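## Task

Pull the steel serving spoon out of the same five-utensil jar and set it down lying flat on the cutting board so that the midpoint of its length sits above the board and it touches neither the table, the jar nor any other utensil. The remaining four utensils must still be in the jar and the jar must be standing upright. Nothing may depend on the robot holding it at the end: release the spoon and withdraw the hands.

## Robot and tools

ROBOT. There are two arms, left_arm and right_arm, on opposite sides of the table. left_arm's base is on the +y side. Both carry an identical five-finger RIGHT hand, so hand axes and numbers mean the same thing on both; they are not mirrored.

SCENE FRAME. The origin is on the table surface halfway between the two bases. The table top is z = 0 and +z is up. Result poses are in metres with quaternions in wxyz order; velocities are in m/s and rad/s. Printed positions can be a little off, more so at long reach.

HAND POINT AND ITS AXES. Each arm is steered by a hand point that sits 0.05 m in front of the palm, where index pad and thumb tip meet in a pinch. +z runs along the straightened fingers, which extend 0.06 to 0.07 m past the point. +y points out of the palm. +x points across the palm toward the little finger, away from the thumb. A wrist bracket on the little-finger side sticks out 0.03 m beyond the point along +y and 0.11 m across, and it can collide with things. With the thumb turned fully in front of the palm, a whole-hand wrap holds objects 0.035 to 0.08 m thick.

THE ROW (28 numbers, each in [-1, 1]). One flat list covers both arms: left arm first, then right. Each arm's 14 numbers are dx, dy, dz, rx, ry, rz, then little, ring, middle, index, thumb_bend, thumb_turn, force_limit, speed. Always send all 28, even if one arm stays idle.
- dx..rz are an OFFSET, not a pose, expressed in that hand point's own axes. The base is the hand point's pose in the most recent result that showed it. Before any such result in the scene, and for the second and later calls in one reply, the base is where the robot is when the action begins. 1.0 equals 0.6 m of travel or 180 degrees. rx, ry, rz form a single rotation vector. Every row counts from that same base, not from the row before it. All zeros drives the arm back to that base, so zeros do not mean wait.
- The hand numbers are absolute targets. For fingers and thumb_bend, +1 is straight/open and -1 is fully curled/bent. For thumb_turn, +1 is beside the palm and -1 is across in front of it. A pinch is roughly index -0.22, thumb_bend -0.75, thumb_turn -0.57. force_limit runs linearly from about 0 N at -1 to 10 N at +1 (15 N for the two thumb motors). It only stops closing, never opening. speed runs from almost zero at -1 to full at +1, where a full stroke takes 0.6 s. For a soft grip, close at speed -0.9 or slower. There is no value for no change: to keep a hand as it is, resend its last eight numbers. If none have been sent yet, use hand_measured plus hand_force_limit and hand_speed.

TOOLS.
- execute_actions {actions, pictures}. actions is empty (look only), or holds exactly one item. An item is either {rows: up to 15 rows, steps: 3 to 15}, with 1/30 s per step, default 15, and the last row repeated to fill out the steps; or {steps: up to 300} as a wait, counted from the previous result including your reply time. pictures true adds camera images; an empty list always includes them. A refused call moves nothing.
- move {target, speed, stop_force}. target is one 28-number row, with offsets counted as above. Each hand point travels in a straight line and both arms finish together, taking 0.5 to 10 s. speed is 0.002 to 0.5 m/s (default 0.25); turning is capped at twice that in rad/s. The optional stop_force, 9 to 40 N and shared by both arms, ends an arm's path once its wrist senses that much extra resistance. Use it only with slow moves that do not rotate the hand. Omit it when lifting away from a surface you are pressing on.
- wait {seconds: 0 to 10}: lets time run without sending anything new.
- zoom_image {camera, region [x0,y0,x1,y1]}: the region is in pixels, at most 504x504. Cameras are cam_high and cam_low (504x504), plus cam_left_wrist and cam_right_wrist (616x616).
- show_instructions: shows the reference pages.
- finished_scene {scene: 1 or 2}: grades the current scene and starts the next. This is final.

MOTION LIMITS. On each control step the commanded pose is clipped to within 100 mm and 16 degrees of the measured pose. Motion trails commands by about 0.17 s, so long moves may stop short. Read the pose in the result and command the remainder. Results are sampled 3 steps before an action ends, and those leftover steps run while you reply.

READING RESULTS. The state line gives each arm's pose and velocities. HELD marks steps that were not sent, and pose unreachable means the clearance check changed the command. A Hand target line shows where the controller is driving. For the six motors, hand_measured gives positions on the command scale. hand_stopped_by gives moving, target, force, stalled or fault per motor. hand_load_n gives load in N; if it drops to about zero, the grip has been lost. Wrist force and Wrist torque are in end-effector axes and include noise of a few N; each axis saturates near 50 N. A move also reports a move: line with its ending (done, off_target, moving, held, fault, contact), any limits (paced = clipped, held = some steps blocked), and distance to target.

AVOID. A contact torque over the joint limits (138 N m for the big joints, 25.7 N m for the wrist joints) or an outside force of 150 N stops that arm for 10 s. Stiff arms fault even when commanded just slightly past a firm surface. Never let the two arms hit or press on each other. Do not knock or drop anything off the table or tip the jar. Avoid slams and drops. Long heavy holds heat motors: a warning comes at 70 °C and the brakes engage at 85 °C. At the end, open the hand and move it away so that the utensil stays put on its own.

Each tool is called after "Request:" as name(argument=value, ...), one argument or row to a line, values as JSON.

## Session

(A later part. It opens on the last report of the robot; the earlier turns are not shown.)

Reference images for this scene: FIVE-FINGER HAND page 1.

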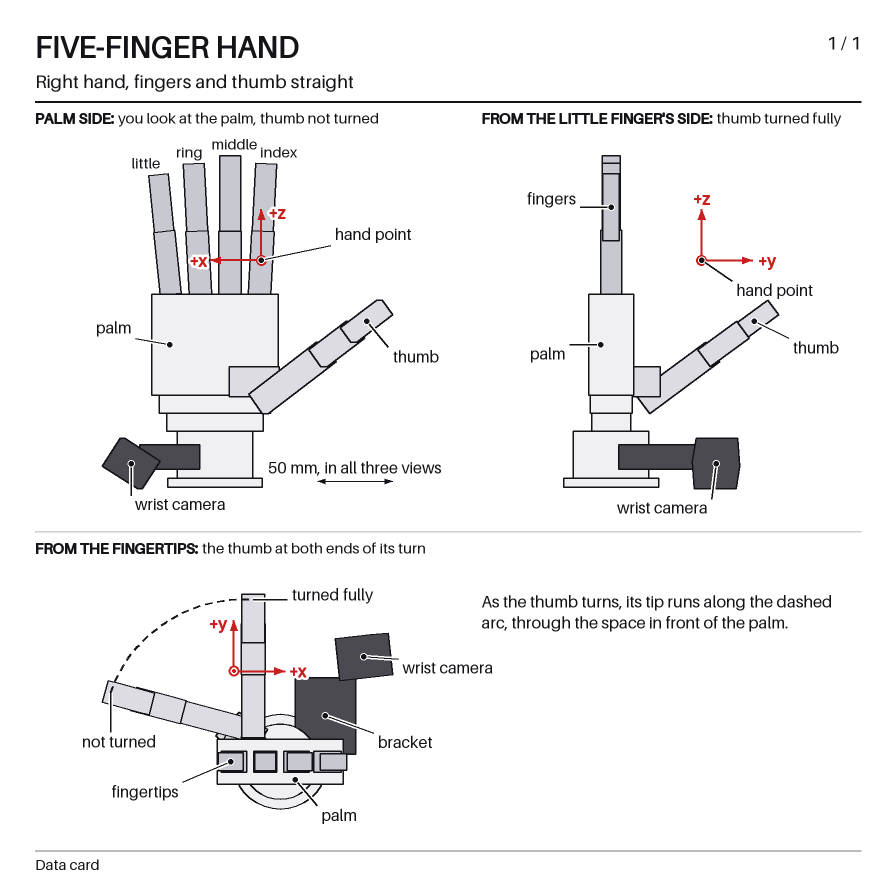

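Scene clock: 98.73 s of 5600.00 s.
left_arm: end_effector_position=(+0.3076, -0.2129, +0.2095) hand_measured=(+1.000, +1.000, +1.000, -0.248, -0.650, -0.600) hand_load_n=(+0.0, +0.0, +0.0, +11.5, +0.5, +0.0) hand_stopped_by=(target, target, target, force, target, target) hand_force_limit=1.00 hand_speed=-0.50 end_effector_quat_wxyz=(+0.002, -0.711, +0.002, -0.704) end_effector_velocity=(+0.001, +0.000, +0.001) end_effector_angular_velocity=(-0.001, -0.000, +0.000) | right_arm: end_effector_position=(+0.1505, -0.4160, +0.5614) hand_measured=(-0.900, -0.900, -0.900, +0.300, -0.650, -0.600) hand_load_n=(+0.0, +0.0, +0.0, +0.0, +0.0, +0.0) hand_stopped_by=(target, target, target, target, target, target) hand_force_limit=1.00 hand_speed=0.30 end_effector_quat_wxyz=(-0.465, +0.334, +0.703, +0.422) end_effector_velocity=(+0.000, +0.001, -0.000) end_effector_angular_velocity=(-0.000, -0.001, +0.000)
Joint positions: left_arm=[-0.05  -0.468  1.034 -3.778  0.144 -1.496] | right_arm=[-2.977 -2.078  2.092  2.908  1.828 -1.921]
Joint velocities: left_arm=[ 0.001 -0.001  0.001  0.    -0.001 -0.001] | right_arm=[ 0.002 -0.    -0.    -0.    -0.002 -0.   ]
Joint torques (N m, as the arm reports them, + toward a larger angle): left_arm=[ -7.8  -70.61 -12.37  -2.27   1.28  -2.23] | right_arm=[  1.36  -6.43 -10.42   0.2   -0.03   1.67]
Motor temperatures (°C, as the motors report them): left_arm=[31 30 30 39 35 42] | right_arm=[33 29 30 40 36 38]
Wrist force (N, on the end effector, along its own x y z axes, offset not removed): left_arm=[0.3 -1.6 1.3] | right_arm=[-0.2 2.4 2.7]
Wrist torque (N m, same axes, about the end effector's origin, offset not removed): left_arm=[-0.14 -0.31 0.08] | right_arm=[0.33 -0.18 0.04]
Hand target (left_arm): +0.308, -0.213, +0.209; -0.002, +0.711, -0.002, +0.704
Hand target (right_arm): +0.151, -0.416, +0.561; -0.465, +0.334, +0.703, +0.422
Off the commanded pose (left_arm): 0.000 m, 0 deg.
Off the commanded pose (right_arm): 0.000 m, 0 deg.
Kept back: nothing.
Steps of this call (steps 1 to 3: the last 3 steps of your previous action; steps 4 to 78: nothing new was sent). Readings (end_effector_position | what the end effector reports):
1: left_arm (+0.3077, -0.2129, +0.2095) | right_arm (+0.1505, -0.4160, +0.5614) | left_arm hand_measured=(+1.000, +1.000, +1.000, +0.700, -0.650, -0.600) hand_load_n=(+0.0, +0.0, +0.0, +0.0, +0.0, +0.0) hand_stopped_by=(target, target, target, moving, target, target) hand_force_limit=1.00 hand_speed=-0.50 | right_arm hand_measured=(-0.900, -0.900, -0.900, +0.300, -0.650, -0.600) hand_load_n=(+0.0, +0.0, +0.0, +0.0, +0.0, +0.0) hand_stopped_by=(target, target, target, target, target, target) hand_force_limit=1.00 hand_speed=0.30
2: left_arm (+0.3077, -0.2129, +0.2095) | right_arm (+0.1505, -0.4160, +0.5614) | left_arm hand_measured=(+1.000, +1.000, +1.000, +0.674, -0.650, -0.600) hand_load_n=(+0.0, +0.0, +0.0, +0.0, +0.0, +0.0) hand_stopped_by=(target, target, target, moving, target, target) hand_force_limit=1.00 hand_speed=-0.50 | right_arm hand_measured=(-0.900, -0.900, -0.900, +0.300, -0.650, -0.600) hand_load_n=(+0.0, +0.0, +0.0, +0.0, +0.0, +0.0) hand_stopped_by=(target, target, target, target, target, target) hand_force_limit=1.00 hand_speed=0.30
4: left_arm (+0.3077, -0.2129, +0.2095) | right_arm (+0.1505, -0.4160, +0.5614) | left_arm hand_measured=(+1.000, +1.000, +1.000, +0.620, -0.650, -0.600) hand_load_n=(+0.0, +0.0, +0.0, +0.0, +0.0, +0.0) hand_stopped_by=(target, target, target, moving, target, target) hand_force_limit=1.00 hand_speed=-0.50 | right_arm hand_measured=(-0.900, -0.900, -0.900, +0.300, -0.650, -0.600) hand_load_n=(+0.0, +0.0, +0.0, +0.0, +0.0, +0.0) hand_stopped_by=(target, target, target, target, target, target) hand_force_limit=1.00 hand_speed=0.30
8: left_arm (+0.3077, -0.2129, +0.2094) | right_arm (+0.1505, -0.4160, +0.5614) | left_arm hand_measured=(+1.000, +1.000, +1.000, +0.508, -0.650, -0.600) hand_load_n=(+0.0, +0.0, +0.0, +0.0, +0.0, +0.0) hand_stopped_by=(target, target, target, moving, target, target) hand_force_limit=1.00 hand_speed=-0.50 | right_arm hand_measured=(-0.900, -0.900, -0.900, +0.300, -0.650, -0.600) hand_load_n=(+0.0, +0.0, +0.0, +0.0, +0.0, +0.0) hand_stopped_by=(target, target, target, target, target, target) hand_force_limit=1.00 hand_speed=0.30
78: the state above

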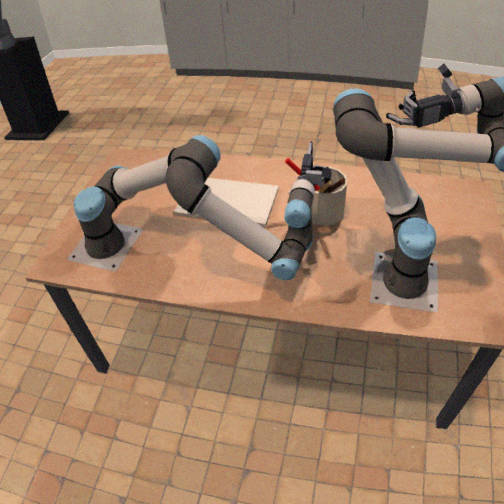

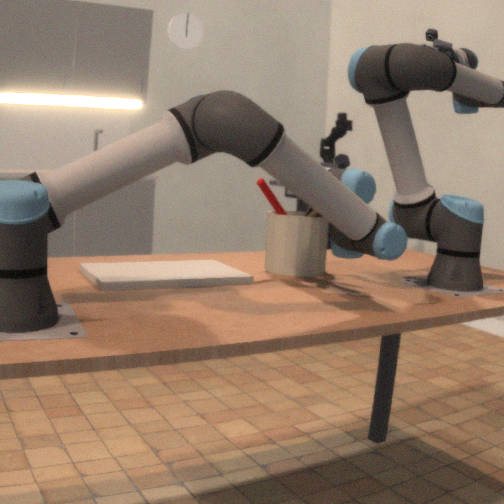

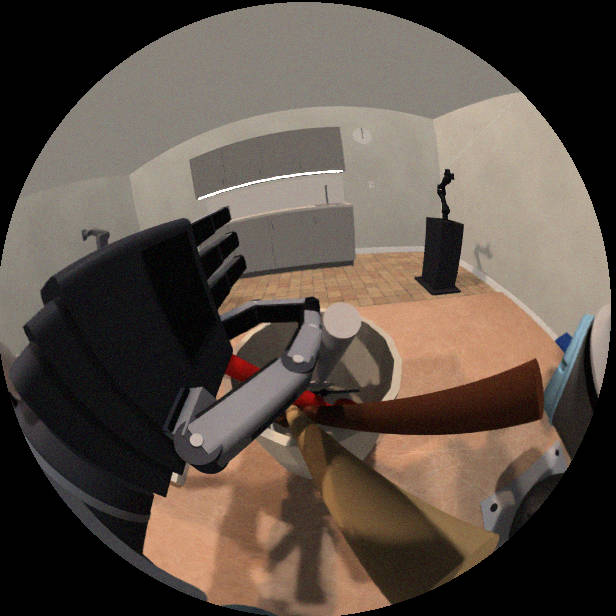

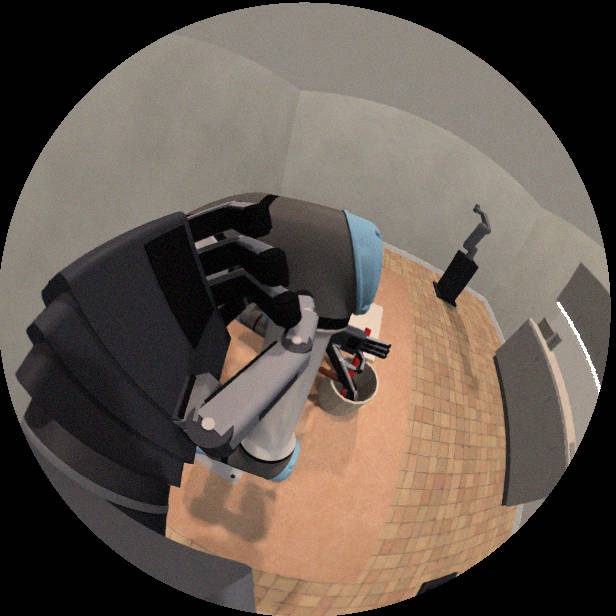

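Request:
move(
  target=[0,0,-0.03,0,0,0, 1,1,1,0.7,-0.65,-0.6,1,0.5, 0,0,0,0,0,0,-0.9,-0.9,-0.9,0.3,-0.65,-0.6,1,0.3],
  speed=0.015,
)

Request:
move(
  target=[-0.015,0.022,0,0,0,0, 1,1,1,0.7,-0.65,-0.6,1,0.5, 0,0,0,0,0,0,-0.9,-0.9,-0.9,0.3,-0.65,-0.6,1,0.3],
  speed=0.01,
  stop_force=9,
)

Scene clock: 100.47 s of 5600.00 s.
left_arm: end_effector_position=(+0.2899, -0.2129, +0.2096) hand_measured=(+1.000, +1.000, +1.000, +0.700, -0.650, -0.600) hand_load_n=(+0.0, +0.0, +0.0, +0.0, -0.5, +0.0) hand_stopped_by=(target, target, target, target, target, target) hand_force_limit=1.00 hand_speed=0.50 end_effector_quat_wxyz=(+0.002, -0.711, +0.002, -0.704) end_effector_velocity=(-0.003, -0.000, -0.000) end_effector_angular_velocity=(-0.001, -0.000, -0.000) | right_arm: end_effector_position=(+0.1505, -0.4160, +0.5614) hand_measured=(-0.900, -0.900, -0.900, +0.300, -0.650, -0.600) hand_load_n=(+0.0, +0.0, +0.0, +0.0, +0.0, +0.0) hand_stopped_by=(target, target, target, target, target, target) hand_force_limit=1.00 hand_speed=0.30 end_effector_quat_wxyz=(-0.465, +0.334, +0.703, +0.422) end_effector_velocity=(+0.000, -0.000, -0.000) end_effector_angular_velocity=(+0.000, +0.001, -0.001)
Joint positions: left_arm=[-0.075 -0.471  1.041 -3.772  0.168 -1.506] | right_arm=[-2.977 -2.078  2.092  2.908  1.828 -1.921]
Joint velocities: left_arm=[-0.004 -0.     0.001  0.001  0.004 -0.002] | right_arm=[-0.001  0.     0.     0.     0.     0.001]
Joint torques (N m, as the arm reports them, + toward a larger angle): left_arm=[ -8.46 -71.49 -12.64   2.86   2.12  -1.92] | right_arm=[ 0.98 -5.23 -9.73 -0.11 -0.04  1.88]
Motor temperatures (°C, as the motors report them): left_arm=[31 30 30 39 35 42] | right_arm=[33 29 30 40 36 38]
Wrist force (N, on the end effector, along its own x y z axes, offset not removed): left_arm=[-0.8 -1.5 1.3] | right_arm=[2.5 5.0 2.6]
Wrist torque (N m, same axes, about the end effector's origin, offset not removed): left_arm=[-0.12 -0.09 -0.02] | right_arm=[0.76 -0.57 0.21]
Hand target (left_arm): +0.290, -0.213, +0.210; -0.002, +0.711, -0.002, +0.704
Hand target (right_arm): +0.151, -0.416, +0.561; -0.465, +0.334, +0.703, +0.422
Off the commanded pose (left_arm): 0.000 m, 0 deg.
Off the commanded pose (right_arm): 0.000 m, 0 deg.
Kept back: nothing.
move: done

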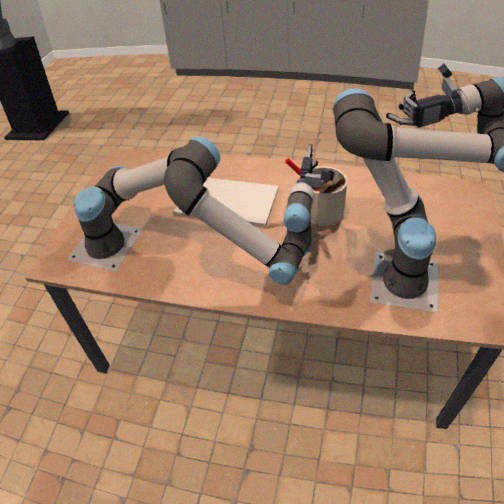

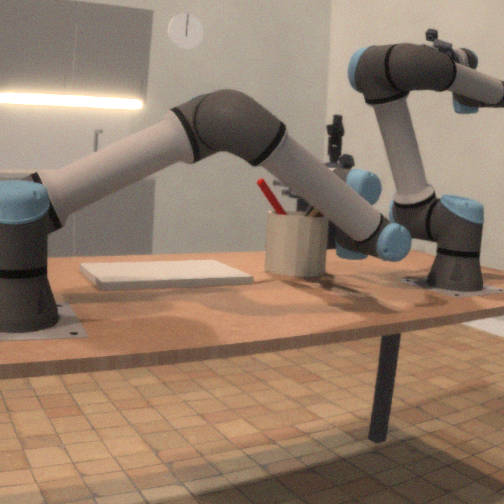

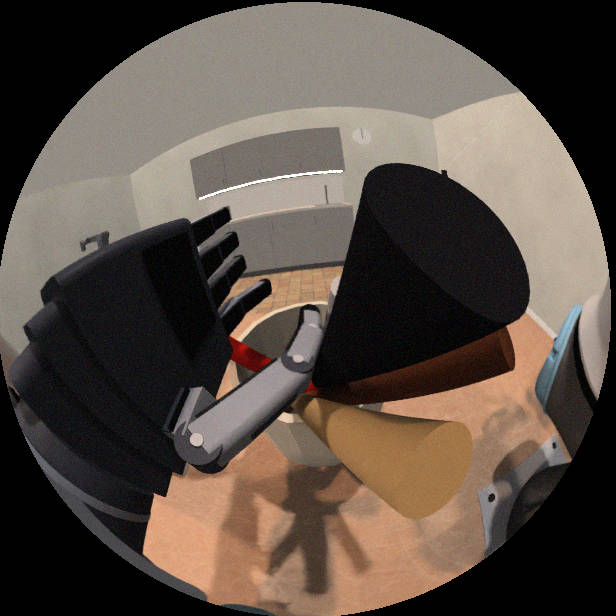

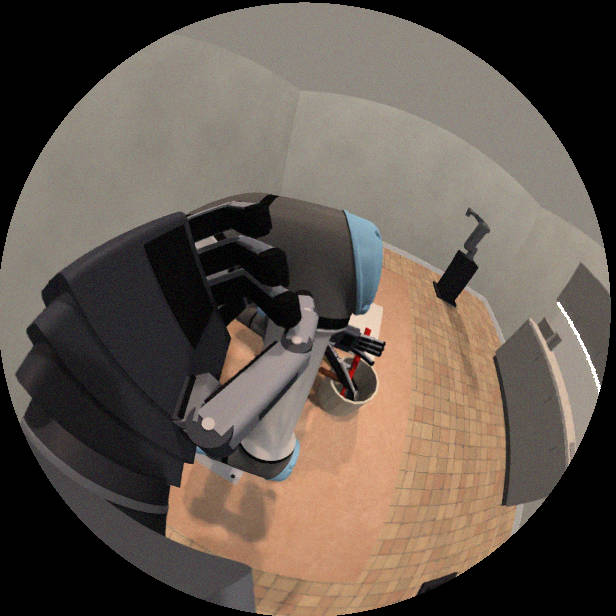

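Scene clock: 102.30 s of 5600.00 s.
left_arm: end_effector_position=(+0.2899, -0.2245, +0.2015) hand_measured=(+1.000, +1.000, +1.000, +0.700, -0.652, -0.600) hand_load_n=(+0.0, +0.0, +0.0, +0.0, -2.0, -7.0) hand_stopped_by=(target, target, target, target, target, target) hand_force_limit=1.00 hand_speed=0.50 end_effector_quat_wxyz=(+0.002, -0.711, +0.002, -0.704) end_effector_velocity=(-0.000, +0.003, +0.001) end_effector_angular_velocity=(-0.002, +0.000, -0.002) | right_arm: end_effector_position=(+0.1505, -0.4160, +0.5614) hand_measured=(-0.900, -0.900, -0.900, +0.300, -0.650, -0.600) hand_load_n=(+0.0, +0.0, +0.0, +0.0, +0.0, +0.0) hand_stopped_by=(target, target, target, target, target, target) hand_force_limit=1.00 hand_speed=0.30 end_effector_quat_wxyz=(-0.465, +0.334, +0.703, +0.422) end_effector_velocity=(+0.000, -0.000, +0.000) end_effector_angular_velocity=(+0.000, -0.001, -0.001)
Joint positions: left_arm=[-0.072 -0.431  0.98  -3.751  0.165 -1.505] | right_arm=[-2.977 -2.078  2.092  2.908  1.828 -1.921]
Joint velocities: left_arm=[-0.001 -0.009  0.017 -0.009 -0.001 -0.001] | right_arm=[-0.001 -0.     0.    -0.     0.    -0.001]
Joint torques (N m, as the arm reports them, + toward a larger angle): left_arm=[-10.34 -62.48  -7.51  -2.1   -1.     2.76] | right_arm=[-0.18 -5.5  -9.12  0.03 -0.1   1.74]
Motor temperatures (°C, as the motors report them): left_arm=[31 30 30 39 35 42] | right_arm=[33 29 30 40 36 38]
Wrist force (N, on the end effector, along its own x y z axes, offset not removed): left_arm=[11.0 -3.3 5.8] | right_arm=[1.6 3.0 2.8]
Wrist torque (N m, same axes, about the end effector's origin, offset not removed): left_arm=[-0.37 -0.90 0.11] | right_arm=[0.48 -0.49 0.10]
Hand target (left_arm): +0.290, -0.224, +0.202; -0.002, +0.711, -0.002, +0.704
Hand target (right_arm): +0.151, -0.416, +0.561; -0.465, +0.334, +0.703, +0.422
Off the commanded pose (left_arm): 0.002 m, 0 deg.
Off the commanded pose (right_arm): 0.000 m, 0 deg.
Kept back: nothing.
move: contact (left_arm)

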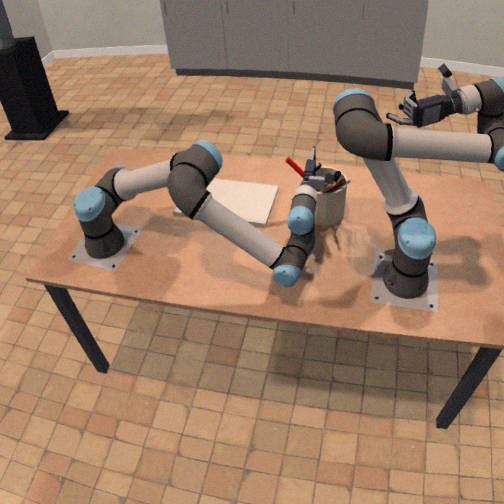

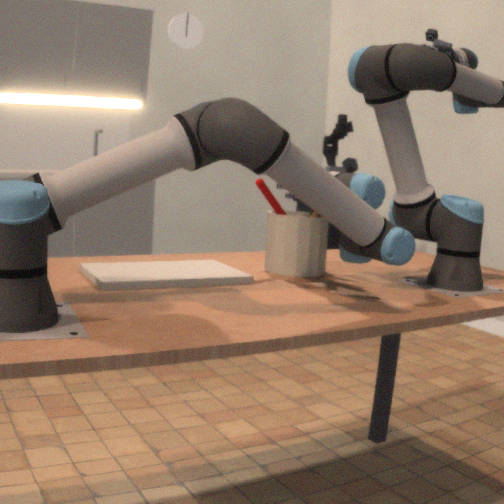

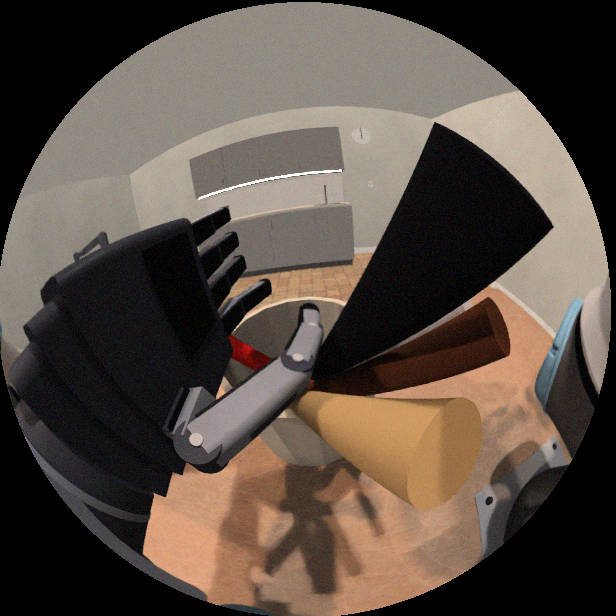

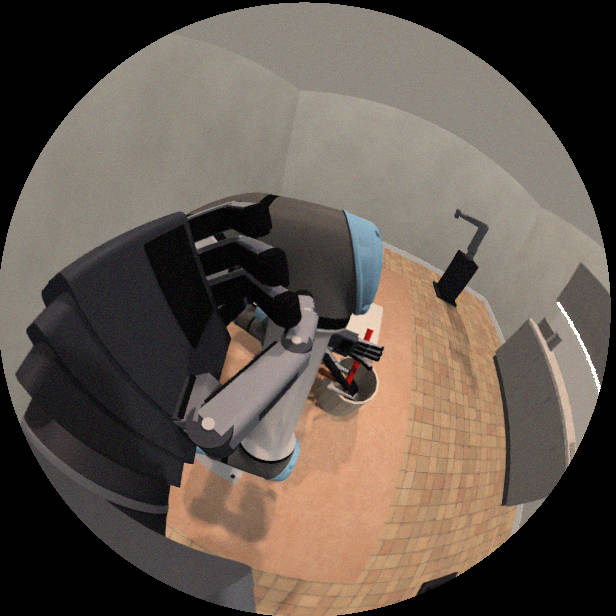

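Request:
move(
  target=[0.2,-0.03,-0.12,0,0,0, 1,1,1,0.7,-0.65,-0.6,1,0.5, 0,0,0,0,0,0,-0.9,-0.9,-0.9,0.3,-0.65,-0.6,1,0.3],
  speed=0.05,
)

Request:
zoom_image(
  camera="cam_high",
  region=[270,130,390,240],
)

Request:
zoom_image(
  camera="cam_low",
  region=[240,140,370,290],
)

Scene clock: 105.80 s of 5600.00 s.
left_arm: end_effector_position=(+0.2193, -0.2073, +0.3219) hand_measured=(+1.000, +1.000, +1.000, +0.700, -0.650, -0.600) hand_load_n=(+0.0, +0.0, +0.0, +0.0, +0.0, +0.0) hand_stopped_by=(target, target, target, target, target, target) hand_force_limit=1.00 hand_speed=0.50 end_effector_quat_wxyz=(+0.002, -0.711, +0.002, -0.703) end_effector_velocity=(-0.003, -0.000, +0.002) end_effector_angular_velocity=(-0.001, -0.000, -0.003) | right_arm: end_effector_position=(+0.1505, -0.4160, +0.5614) hand_measured=(-0.900, -0.900, -0.900, +0.300, -0.650, -0.600) hand_load_n=(+0.0, +0.0, +0.0, +0.0, +0.0, +0.0) hand_stopped_by=(target, target, target, target, target, target) hand_force_limit=1.00 hand_speed=0.30 end_effector_quat_wxyz=(-0.465, +0.334, +0.703, +0.422) end_effector_velocity=(+0.001, -0.000, -0.000) end_effector_angular_velocity=(-0.000, -0.000, -0.003)
Joint positions: left_arm=[-0.175 -0.629  1.04  -3.591  0.268 -1.527] | right_arm=[-2.977 -2.078  2.092  2.908  1.828 -1.921]
Joint velocities: left_arm=[-0.004 -0.003  0.001  0.005  0.001 -0.003] | right_arm=[-0.001 -0.     0.    -0.    -0.002 -0.   ]
Joint torques (N m, as the arm reports them, + toward a larger angle): left_arm=[ -8.28 -68.   -13.14   2.86   2.32  -2.34] | right_arm=[ -0.65  -5.25 -10.13   0.03   0.15   1.63]
Motor temperatures (°C, as the motors report them): left_arm=[31 30 30 39 35 42] | right_arm=[33 29 30 40 36 38]
Wrist force (N, on the end effector, along its own x y z axes, offset not removed): left_arm=[-0.3 -1.3 0.8] | right_arm=[-0.6 1.3 2.0]
Wrist torque (N m, same axes, about the end effector's origin, offset not removed): left_arm=[-0.13 -0.19 0.01] | right_arm=[0.16 -0.08 -0.15]
Hand target (left_arm): +0.219, -0.207, +0.322; -0.002, +0.711, -0.002, +0.703
Hand target (right_arm): +0.151, -0.416, +0.561; -0.465, +0.334, +0.703, +0.422
Off the commanded pose (left_arm): 0.000 m, 0 deg.
Off the commanded pose (right_arm): 0.000 m, 0 deg.
Kept back: nothing.
move: done

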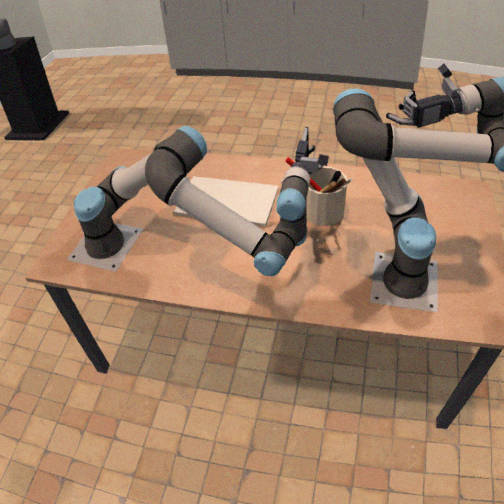

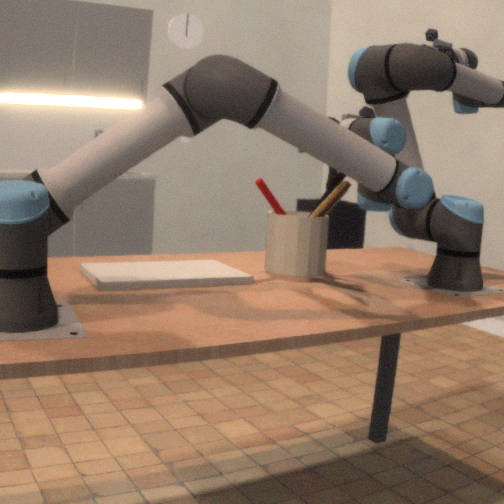

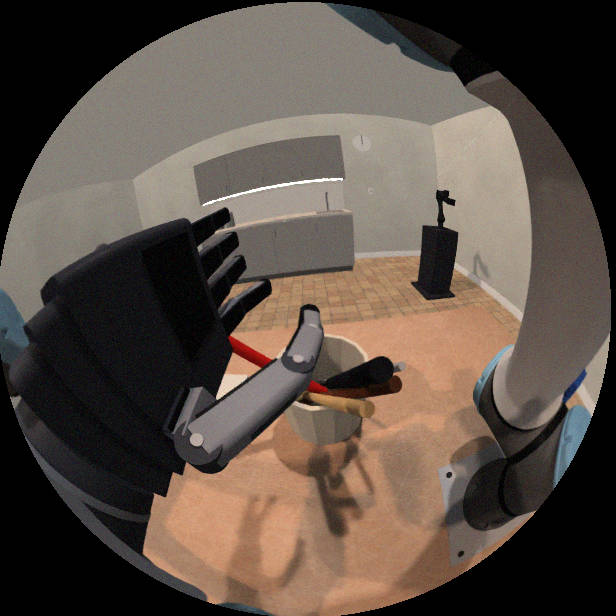

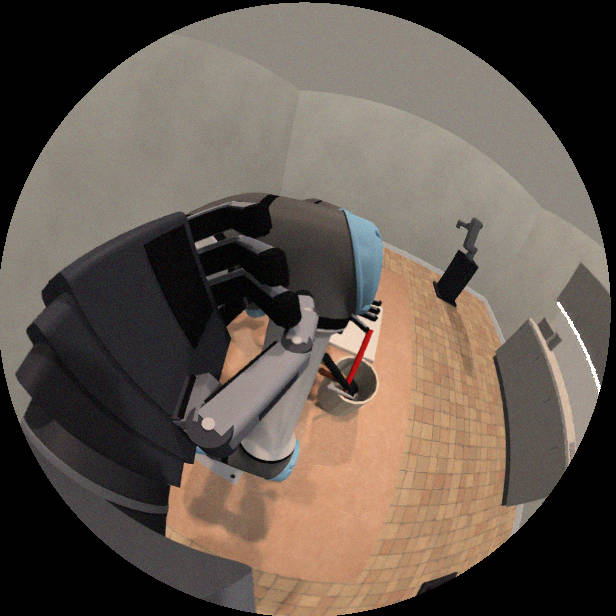

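Region (270, 130, 390, 240) of cam_high's 504x504 image, scaled by 4.200, with more detail than that image has; it fills the top 462 rows of this view, and the rest is white.

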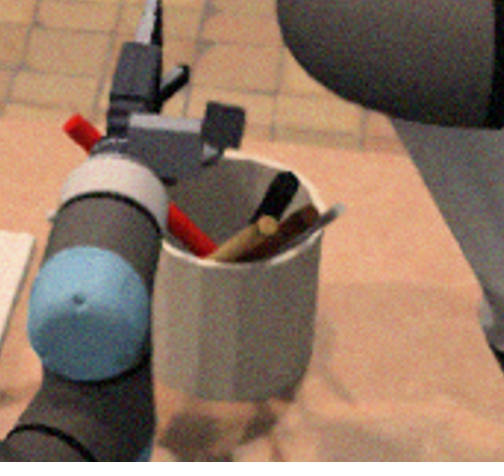

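Region (240, 140, 370, 290) of cam_low's 504x504 image, scaled by 3.360, with more detail than that image has; it fills the left 437 columns of this view, and the rest is white.

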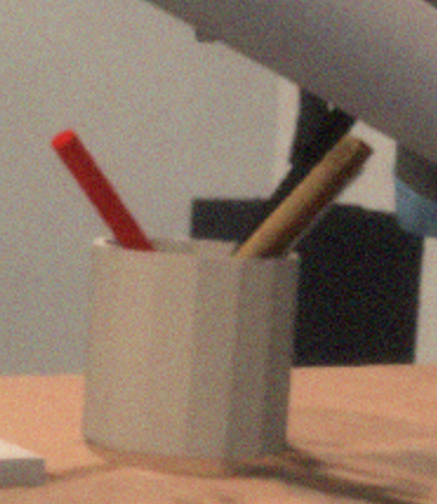

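Request:
move(
  target=[0.1,-0.4,-0.1,0,0,0, 1,1,1,0.7,-0.65,-0.6,1,0.5, -0.535,0.312,0.097,0.313,0.218,-0.128,1,1,1,0.6,-0.65,-0.6,1,0.3],
  speed=0.15,
)

Scene clock: 111.27 s of 5600.00 s.
left_arm: end_effector_position=(+0.1600, +0.0319, +0.3837) hand_measured=(+1.000, +1.000, +1.000, +0.700, -0.650, -0.600) hand_load_n=(+0.0, +0.0, +0.0, +0.0, +0.0, +0.0) hand_stopped_by=(target, target, target, target, target, target) hand_force_limit=1.00 hand_speed=0.50 end_effector_quat_wxyz=(+0.002, -0.711, +0.002, -0.703) end_effector_velocity=(+0.000, +0.003, +0.001) end_effector_angular_velocity=(+0.000, +0.000, +0.001) | right_arm: end_effector_position=(+0.1520, -0.4154, +0.5598) hand_measured=(+1.000, +1.000, +1.000, +0.600, -0.650, -0.600) hand_load_n=(+0.0, +0.0, +0.0, +0.0, +0.0, +0.0) hand_stopped_by=(target, target, target, target, target, target) hand_force_limit=1.00 hand_speed=0.30 end_effector_quat_wxyz=(-0.467, +0.331, +0.703, +0.422) end_effector_velocity=(-0.000, +0.000, -0.000) end_effector_angular_velocity=(+0.000, +0.001, +0.003)
Joint positions: left_arm=[-0.427 -1.191  1.848 -3.82   0.521 -1.546] | right_arm=[-2.959 -2.073  2.095  2.903  1.816 -1.918]
Joint velocities: left_arm=[-0.002 -0.007  0.006  0.001  0.004  0.   ] | right_arm=[ 0.002  0.     0.    -0.     0.001  0.001]
Joint torques (N m, as the arm reports them, + toward a larger angle): left_arm=[ -6.44 -43.59 -12.64  -1.81   2.    -2.25] | right_arm=[-13.45  -8.37 -29.61   4.98   0.71  -2.23]
Motor temperatures (°C, as the motors report them): left_arm=[31 30 30 39 35 42] | right_arm=[33 29 30 40 36 38]
Wrist force (N, on the end effector, along its own x y z axes, offset not removed): left_arm=[1.0 -1.8 1.2] | right_arm=[0.6 1.2 1.2]
Wrist torque (N m, same axes, about the end effector's origin, offset not removed): left_arm=[-0.33 -0.42 0.08] | right_arm=[0.30 -0.35 -0.06]
Hand target (left_arm): +0.160, +0.032, +0.384; -0.002, +0.711, -0.002, +0.703
Hand target (right_arm): +0.152, -0.415, +0.560; -0.467, +0.331, +0.703, +0.422
Off the commanded pose (left_arm): 0.001 m, 0 deg.
Off the commanded pose (right_arm): 0.374 m, 72 deg; position and orientation clipped at the last step of the last action.
Kept back: nothing.
move: held (right_arm); limits=paced,held; held on 137 of 142 steps (right_arm), including the last (right_arm)
pose unreachable (right arm): on one or more control steps of this call this arm could not follow its commanded pose, so it was not sent that pose on those steps. On the call's last step it was still not sent that pose. It may still have moved: this result reports where it is.
cause: the commanded pose would bring two parts of the arm too close to each other (joints 3 (elbow) to 6 (wrist 3) lie between them).

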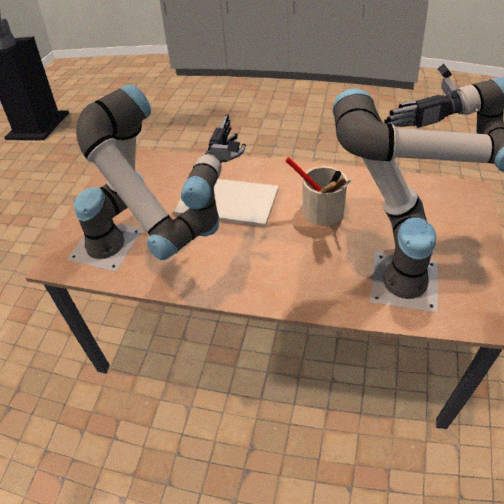

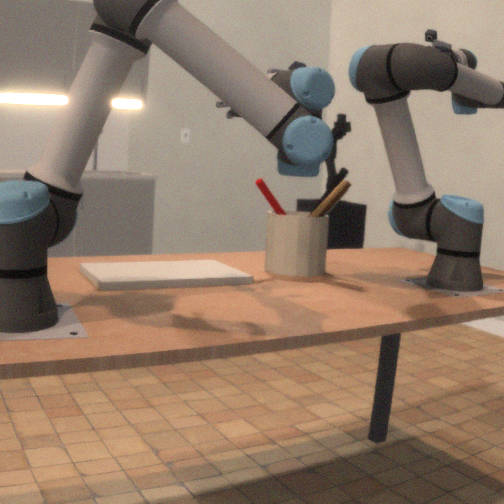

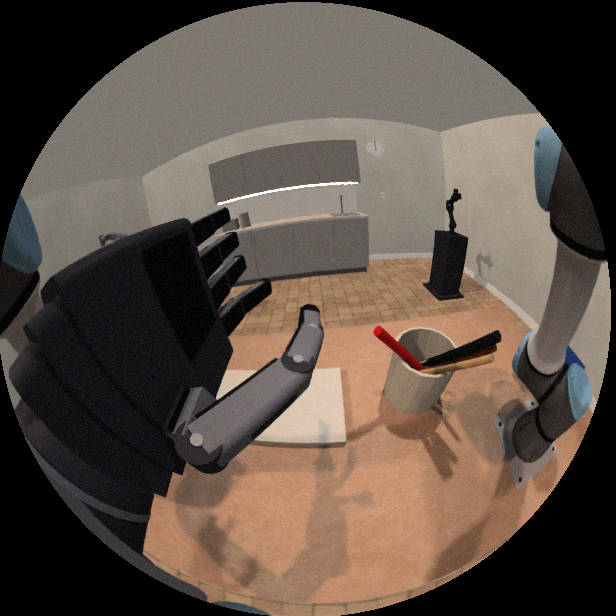

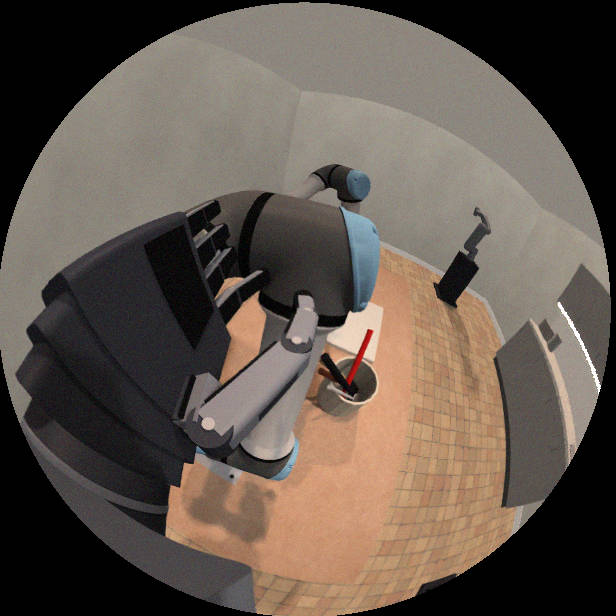

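Request:
move(
  target=[0,0,0,0,0,0, 1,1,1,0.7,-0.65,-0.6,1,0.5, -0.263,0.413,-0.142,0,0,0,1,1,1,0.6,-0.65,-0.6,1,0.3],
  speed=0.15,
)

Request:
move(
  target=[0,0,0,0,0,0, 1,1,1,0.7,-0.65,-0.6,1,0.5, -0.33,0.0,0.18,0.313,0.218,-0.128,1,1,1,0.6,-0.65,-0.6,1,0.3],
  speed=0.15,
)

Scene clock: 113.80 s of 5600.00 s.
left_arm: end_effector_position=(+0.1600, +0.0319, +0.3837) hand_measured=(+1.000, +1.000, +1.000, +0.700, -0.650, -0.600) hand_load_n=(+0.0, +0.0, +0.0, +0.0, +0.0, +0.0) hand_stopped_by=(target, target, target, target, target, target) hand_force_limit=1.00 hand_speed=0.50 end_effector_quat_wxyz=(+0.002, -0.711, +0.002, -0.703) end_effector_velocity=(+0.000, -0.000, +0.000) end_effector_angular_velocity=(-0.002, +0.001, -0.001) | right_arm: end_effector_position=(+0.1521, -0.4154, +0.5598) hand_measured=(+1.000, +1.000, +1.000, +0.600, -0.650, -0.600) hand_load_n=(+0.0, +0.0, +0.0, +0.0, +0.0, +0.0) hand_stopped_by=(target, target, target, target, target, target) hand_force_limit=1.00 hand_speed=0.30 end_effector_quat_wxyz=(-0.467, +0.331, +0.703, +0.422) end_effector_velocity=(-0.000, +0.000, +0.000) end_effector_angular_velocity=(+0.000, -0.000, +0.001)
Joint positions: left_arm=[-0.427 -1.191  1.848 -3.82   0.521 -1.546] | right_arm=[-2.959 -2.073  2.095  2.903  1.816 -1.918]
Joint velocities: left_arm=[ 0.    -0.001 -0.001 -0.001 -0.001  0.   ] | right_arm=[ 0.    -0.     0.     0.     0.001 -0.   ]
Joint torques (N m, as the arm reports them, + toward a larger angle): left_arm=[  6.96 -22.5  -24.29   1.59  -2.08   2.31] | right_arm=[ -3.78   0.06 -28.35   4.25   0.17  -1.7 ]
Motor temperatures (°C, as the motors report them): left_arm=[31 31 30 39 35 42] | right_arm=[33 29 30 40 36 38]
Wrist force (N, on the end effector, along its own x y z axes, offset not removed): left_arm=[-0.3 -1.1 1.4] | right_arm=[0.2 1.7 1.7]
Wrist torque (N m, same axes, about the end effector's origin, offset not removed): left_arm=[-0.24 -0.28 0.01] | right_arm=[0.27 -0.30 -0.05]
Hand target (left_arm): +0.160, +0.032, +0.384; -0.002, +0.711, -0.002, +0.703
Hand target (right_arm): +0.152, -0.415, +0.560; -0.467, +0.331, +0.703, +0.422
Off the commanded pose (left_arm): 0.000 m, 0 deg.
Off the commanded pose (right_arm): 0.306 m, 0 deg; position clipped at the last step of the last action.
Kept back: nothing.
move: held (right_arm); limits=paced,held; held on 65 of 69 steps (right_arm), including the last (right_arm)
pose unreachable (right arm): on one or more control steps of this call this arm could not follow its commanded pose, so it was not sent that pose on those steps. On the call's last step it was still not sent that pose. It may still have moved: this result reports where it is.
cause: the commanded pose would bring two parts of the arm too close to each other (joints 3 (elbow) to 6 (wrist 3) lie between them).

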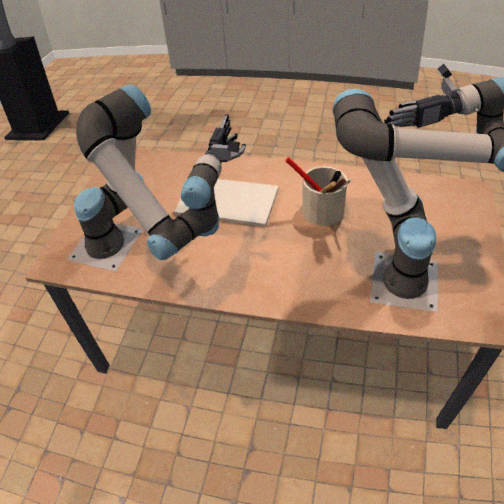

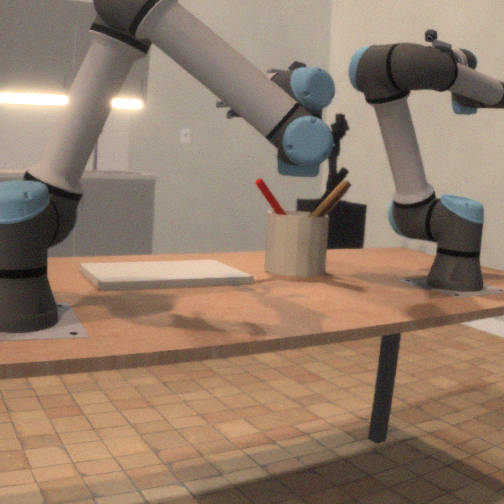

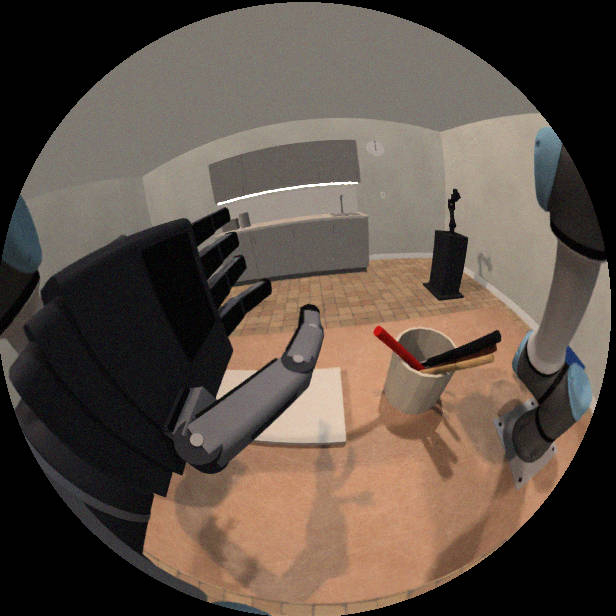

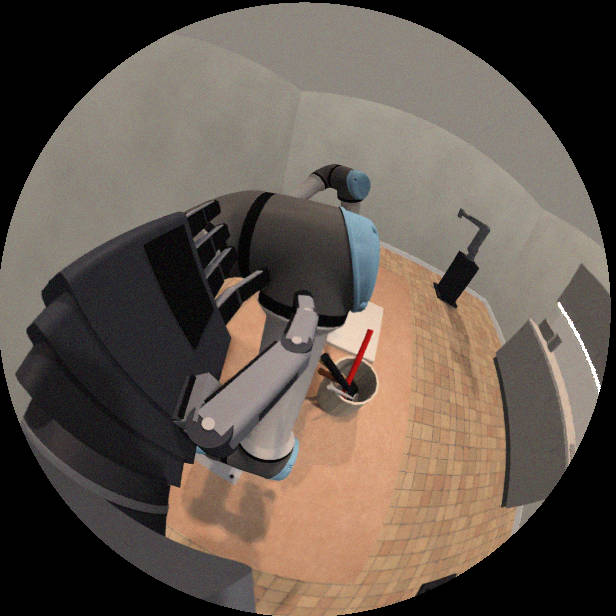

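Scene clock: 118.53 s of 5600.00 s.
left_arm: end_effector_position=(+0.1600, +0.0319, +0.3837) hand_measured=(+1.000, +1.000, +1.000, +0.700, -0.650, -0.600) hand_load_n=(+0.0, +0.0, +0.0, +0.0, +0.0, +0.0) hand_stopped_by=(target, target, target, target, target, target) hand_force_limit=1.00 hand_speed=0.50 end_effector_quat_wxyz=(+0.002, -0.711, +0.002, -0.703) end_effector_velocity=(+0.001, +0.000, +0.000) end_effector_angular_velocity=(-0.000, +0.000, +0.001) | right_arm: end_effector_position=(+0.1521, -0.4152, +0.5594) hand_measured=(+1.000, +1.000, +1.000, +0.600, -0.650, -0.600) hand_load_n=(+0.0, +0.0, +0.0, +0.0, +0.0, +0.0) hand_stopped_by=(target, target, target, target, target, target) hand_force_limit=1.00 hand_speed=0.30 end_effector_quat_wxyz=(-0.468, +0.330, +0.704, +0.421) end_effector_velocity=(+0.000, -0.000, +0.000) end_effector_angular_velocity=(+0.000, -0.000, -0.000)
Joint positions: left_arm=[-0.427 -1.191  1.848 -3.82   0.521 -1.546] | right_arm=[-2.955 -2.072  2.096  2.902  1.814 -1.918]
Joint velocities: left_arm=[ 0.001 -0.001 -0.    -0.    -0.     0.   ] | right_arm=[-0.  0.  0.  0. -0. -0.]
Joint torques (N m, as the arm reports them, + toward a larger angle): left_arm=[  6.54 -23.19 -22.98   2.39  -2.04   2.18] | right_arm=[-13.52   1.88 -29.74   3.39   2.01  -0.59]
Motor temperatures (°C, as the motors report them): left_arm=[31 31 30 39 35 42] | right_arm=[33 29 30 40 36 38]
Wrist force (N, on the end effector, along its own x y z axes, offset not removed): left_arm=[0.8 -2.4 0.3] | right_arm=[0.3 1.4 0.8]
Wrist torque (N m, same axes, about the end effector's origin, offset not removed): left_arm=[-0.36 -0.41 0.02] | right_arm=[0.29 -0.18 -0.02]
Hand target (left_arm): +0.160, +0.032, +0.384; -0.002, +0.711, -0.002, +0.703
Hand target (right_arm): +0.152, -0.415, +0.559; -0.467, +0.330, +0.704, +0.421
Off the commanded pose (left_arm): 0.000 m, 0 deg.
Off the commanded pose (right_arm): 0.225 m, 72 deg; position and orientation clipped at the last step of the last action.
Kept back: nothing.
move: held (right_arm); limits=paced,held; held on 127 of 135 steps (right_arm), including the last (right_arm)
pose unreachable (right arm): on one or more control steps of this call this arm could not follow its commanded pose, so it was not sent that pose on those steps. On the call's last step it was still not sent that pose. It may still have moved: this result reports where it is.
cause: the commanded pose would bring two parts of the arm too close to each other (joints 3 (elbow) to 6 (wrist 3) lie between them).

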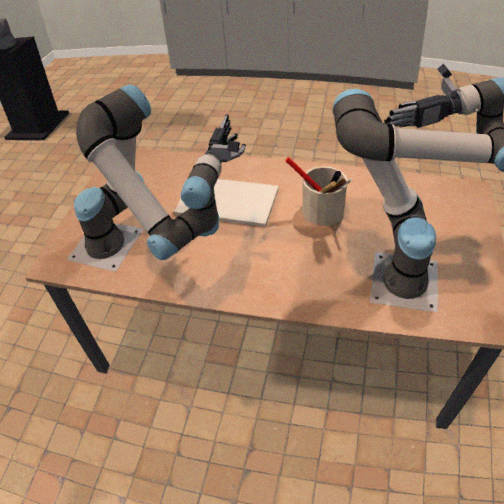

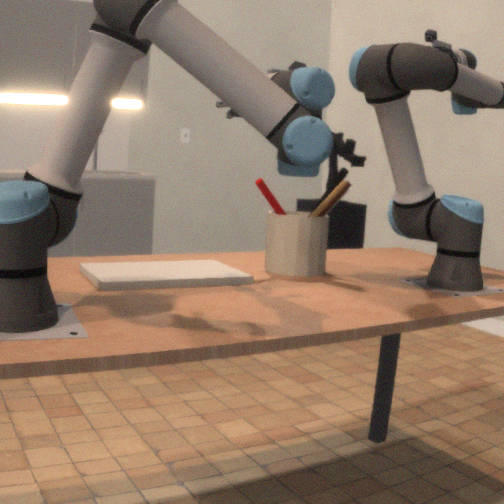

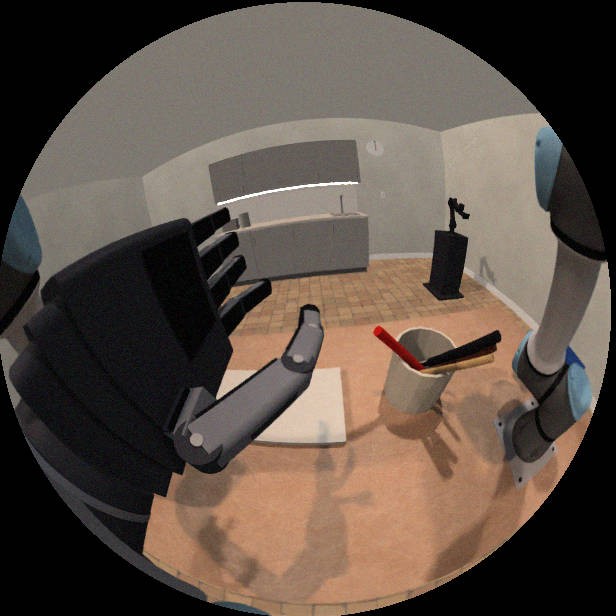

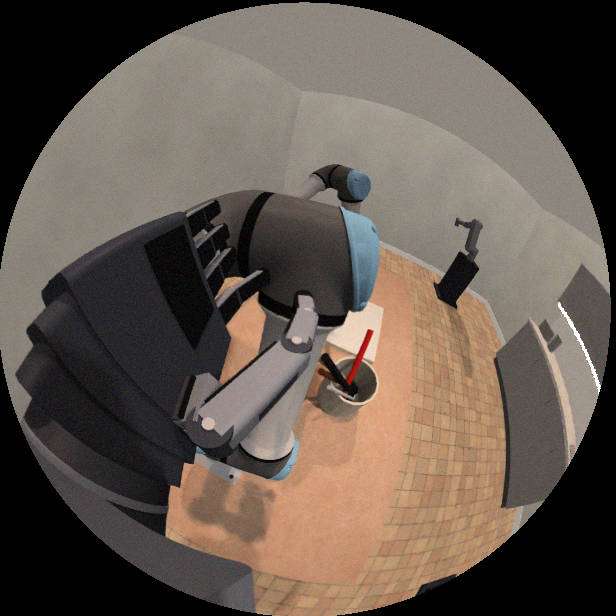

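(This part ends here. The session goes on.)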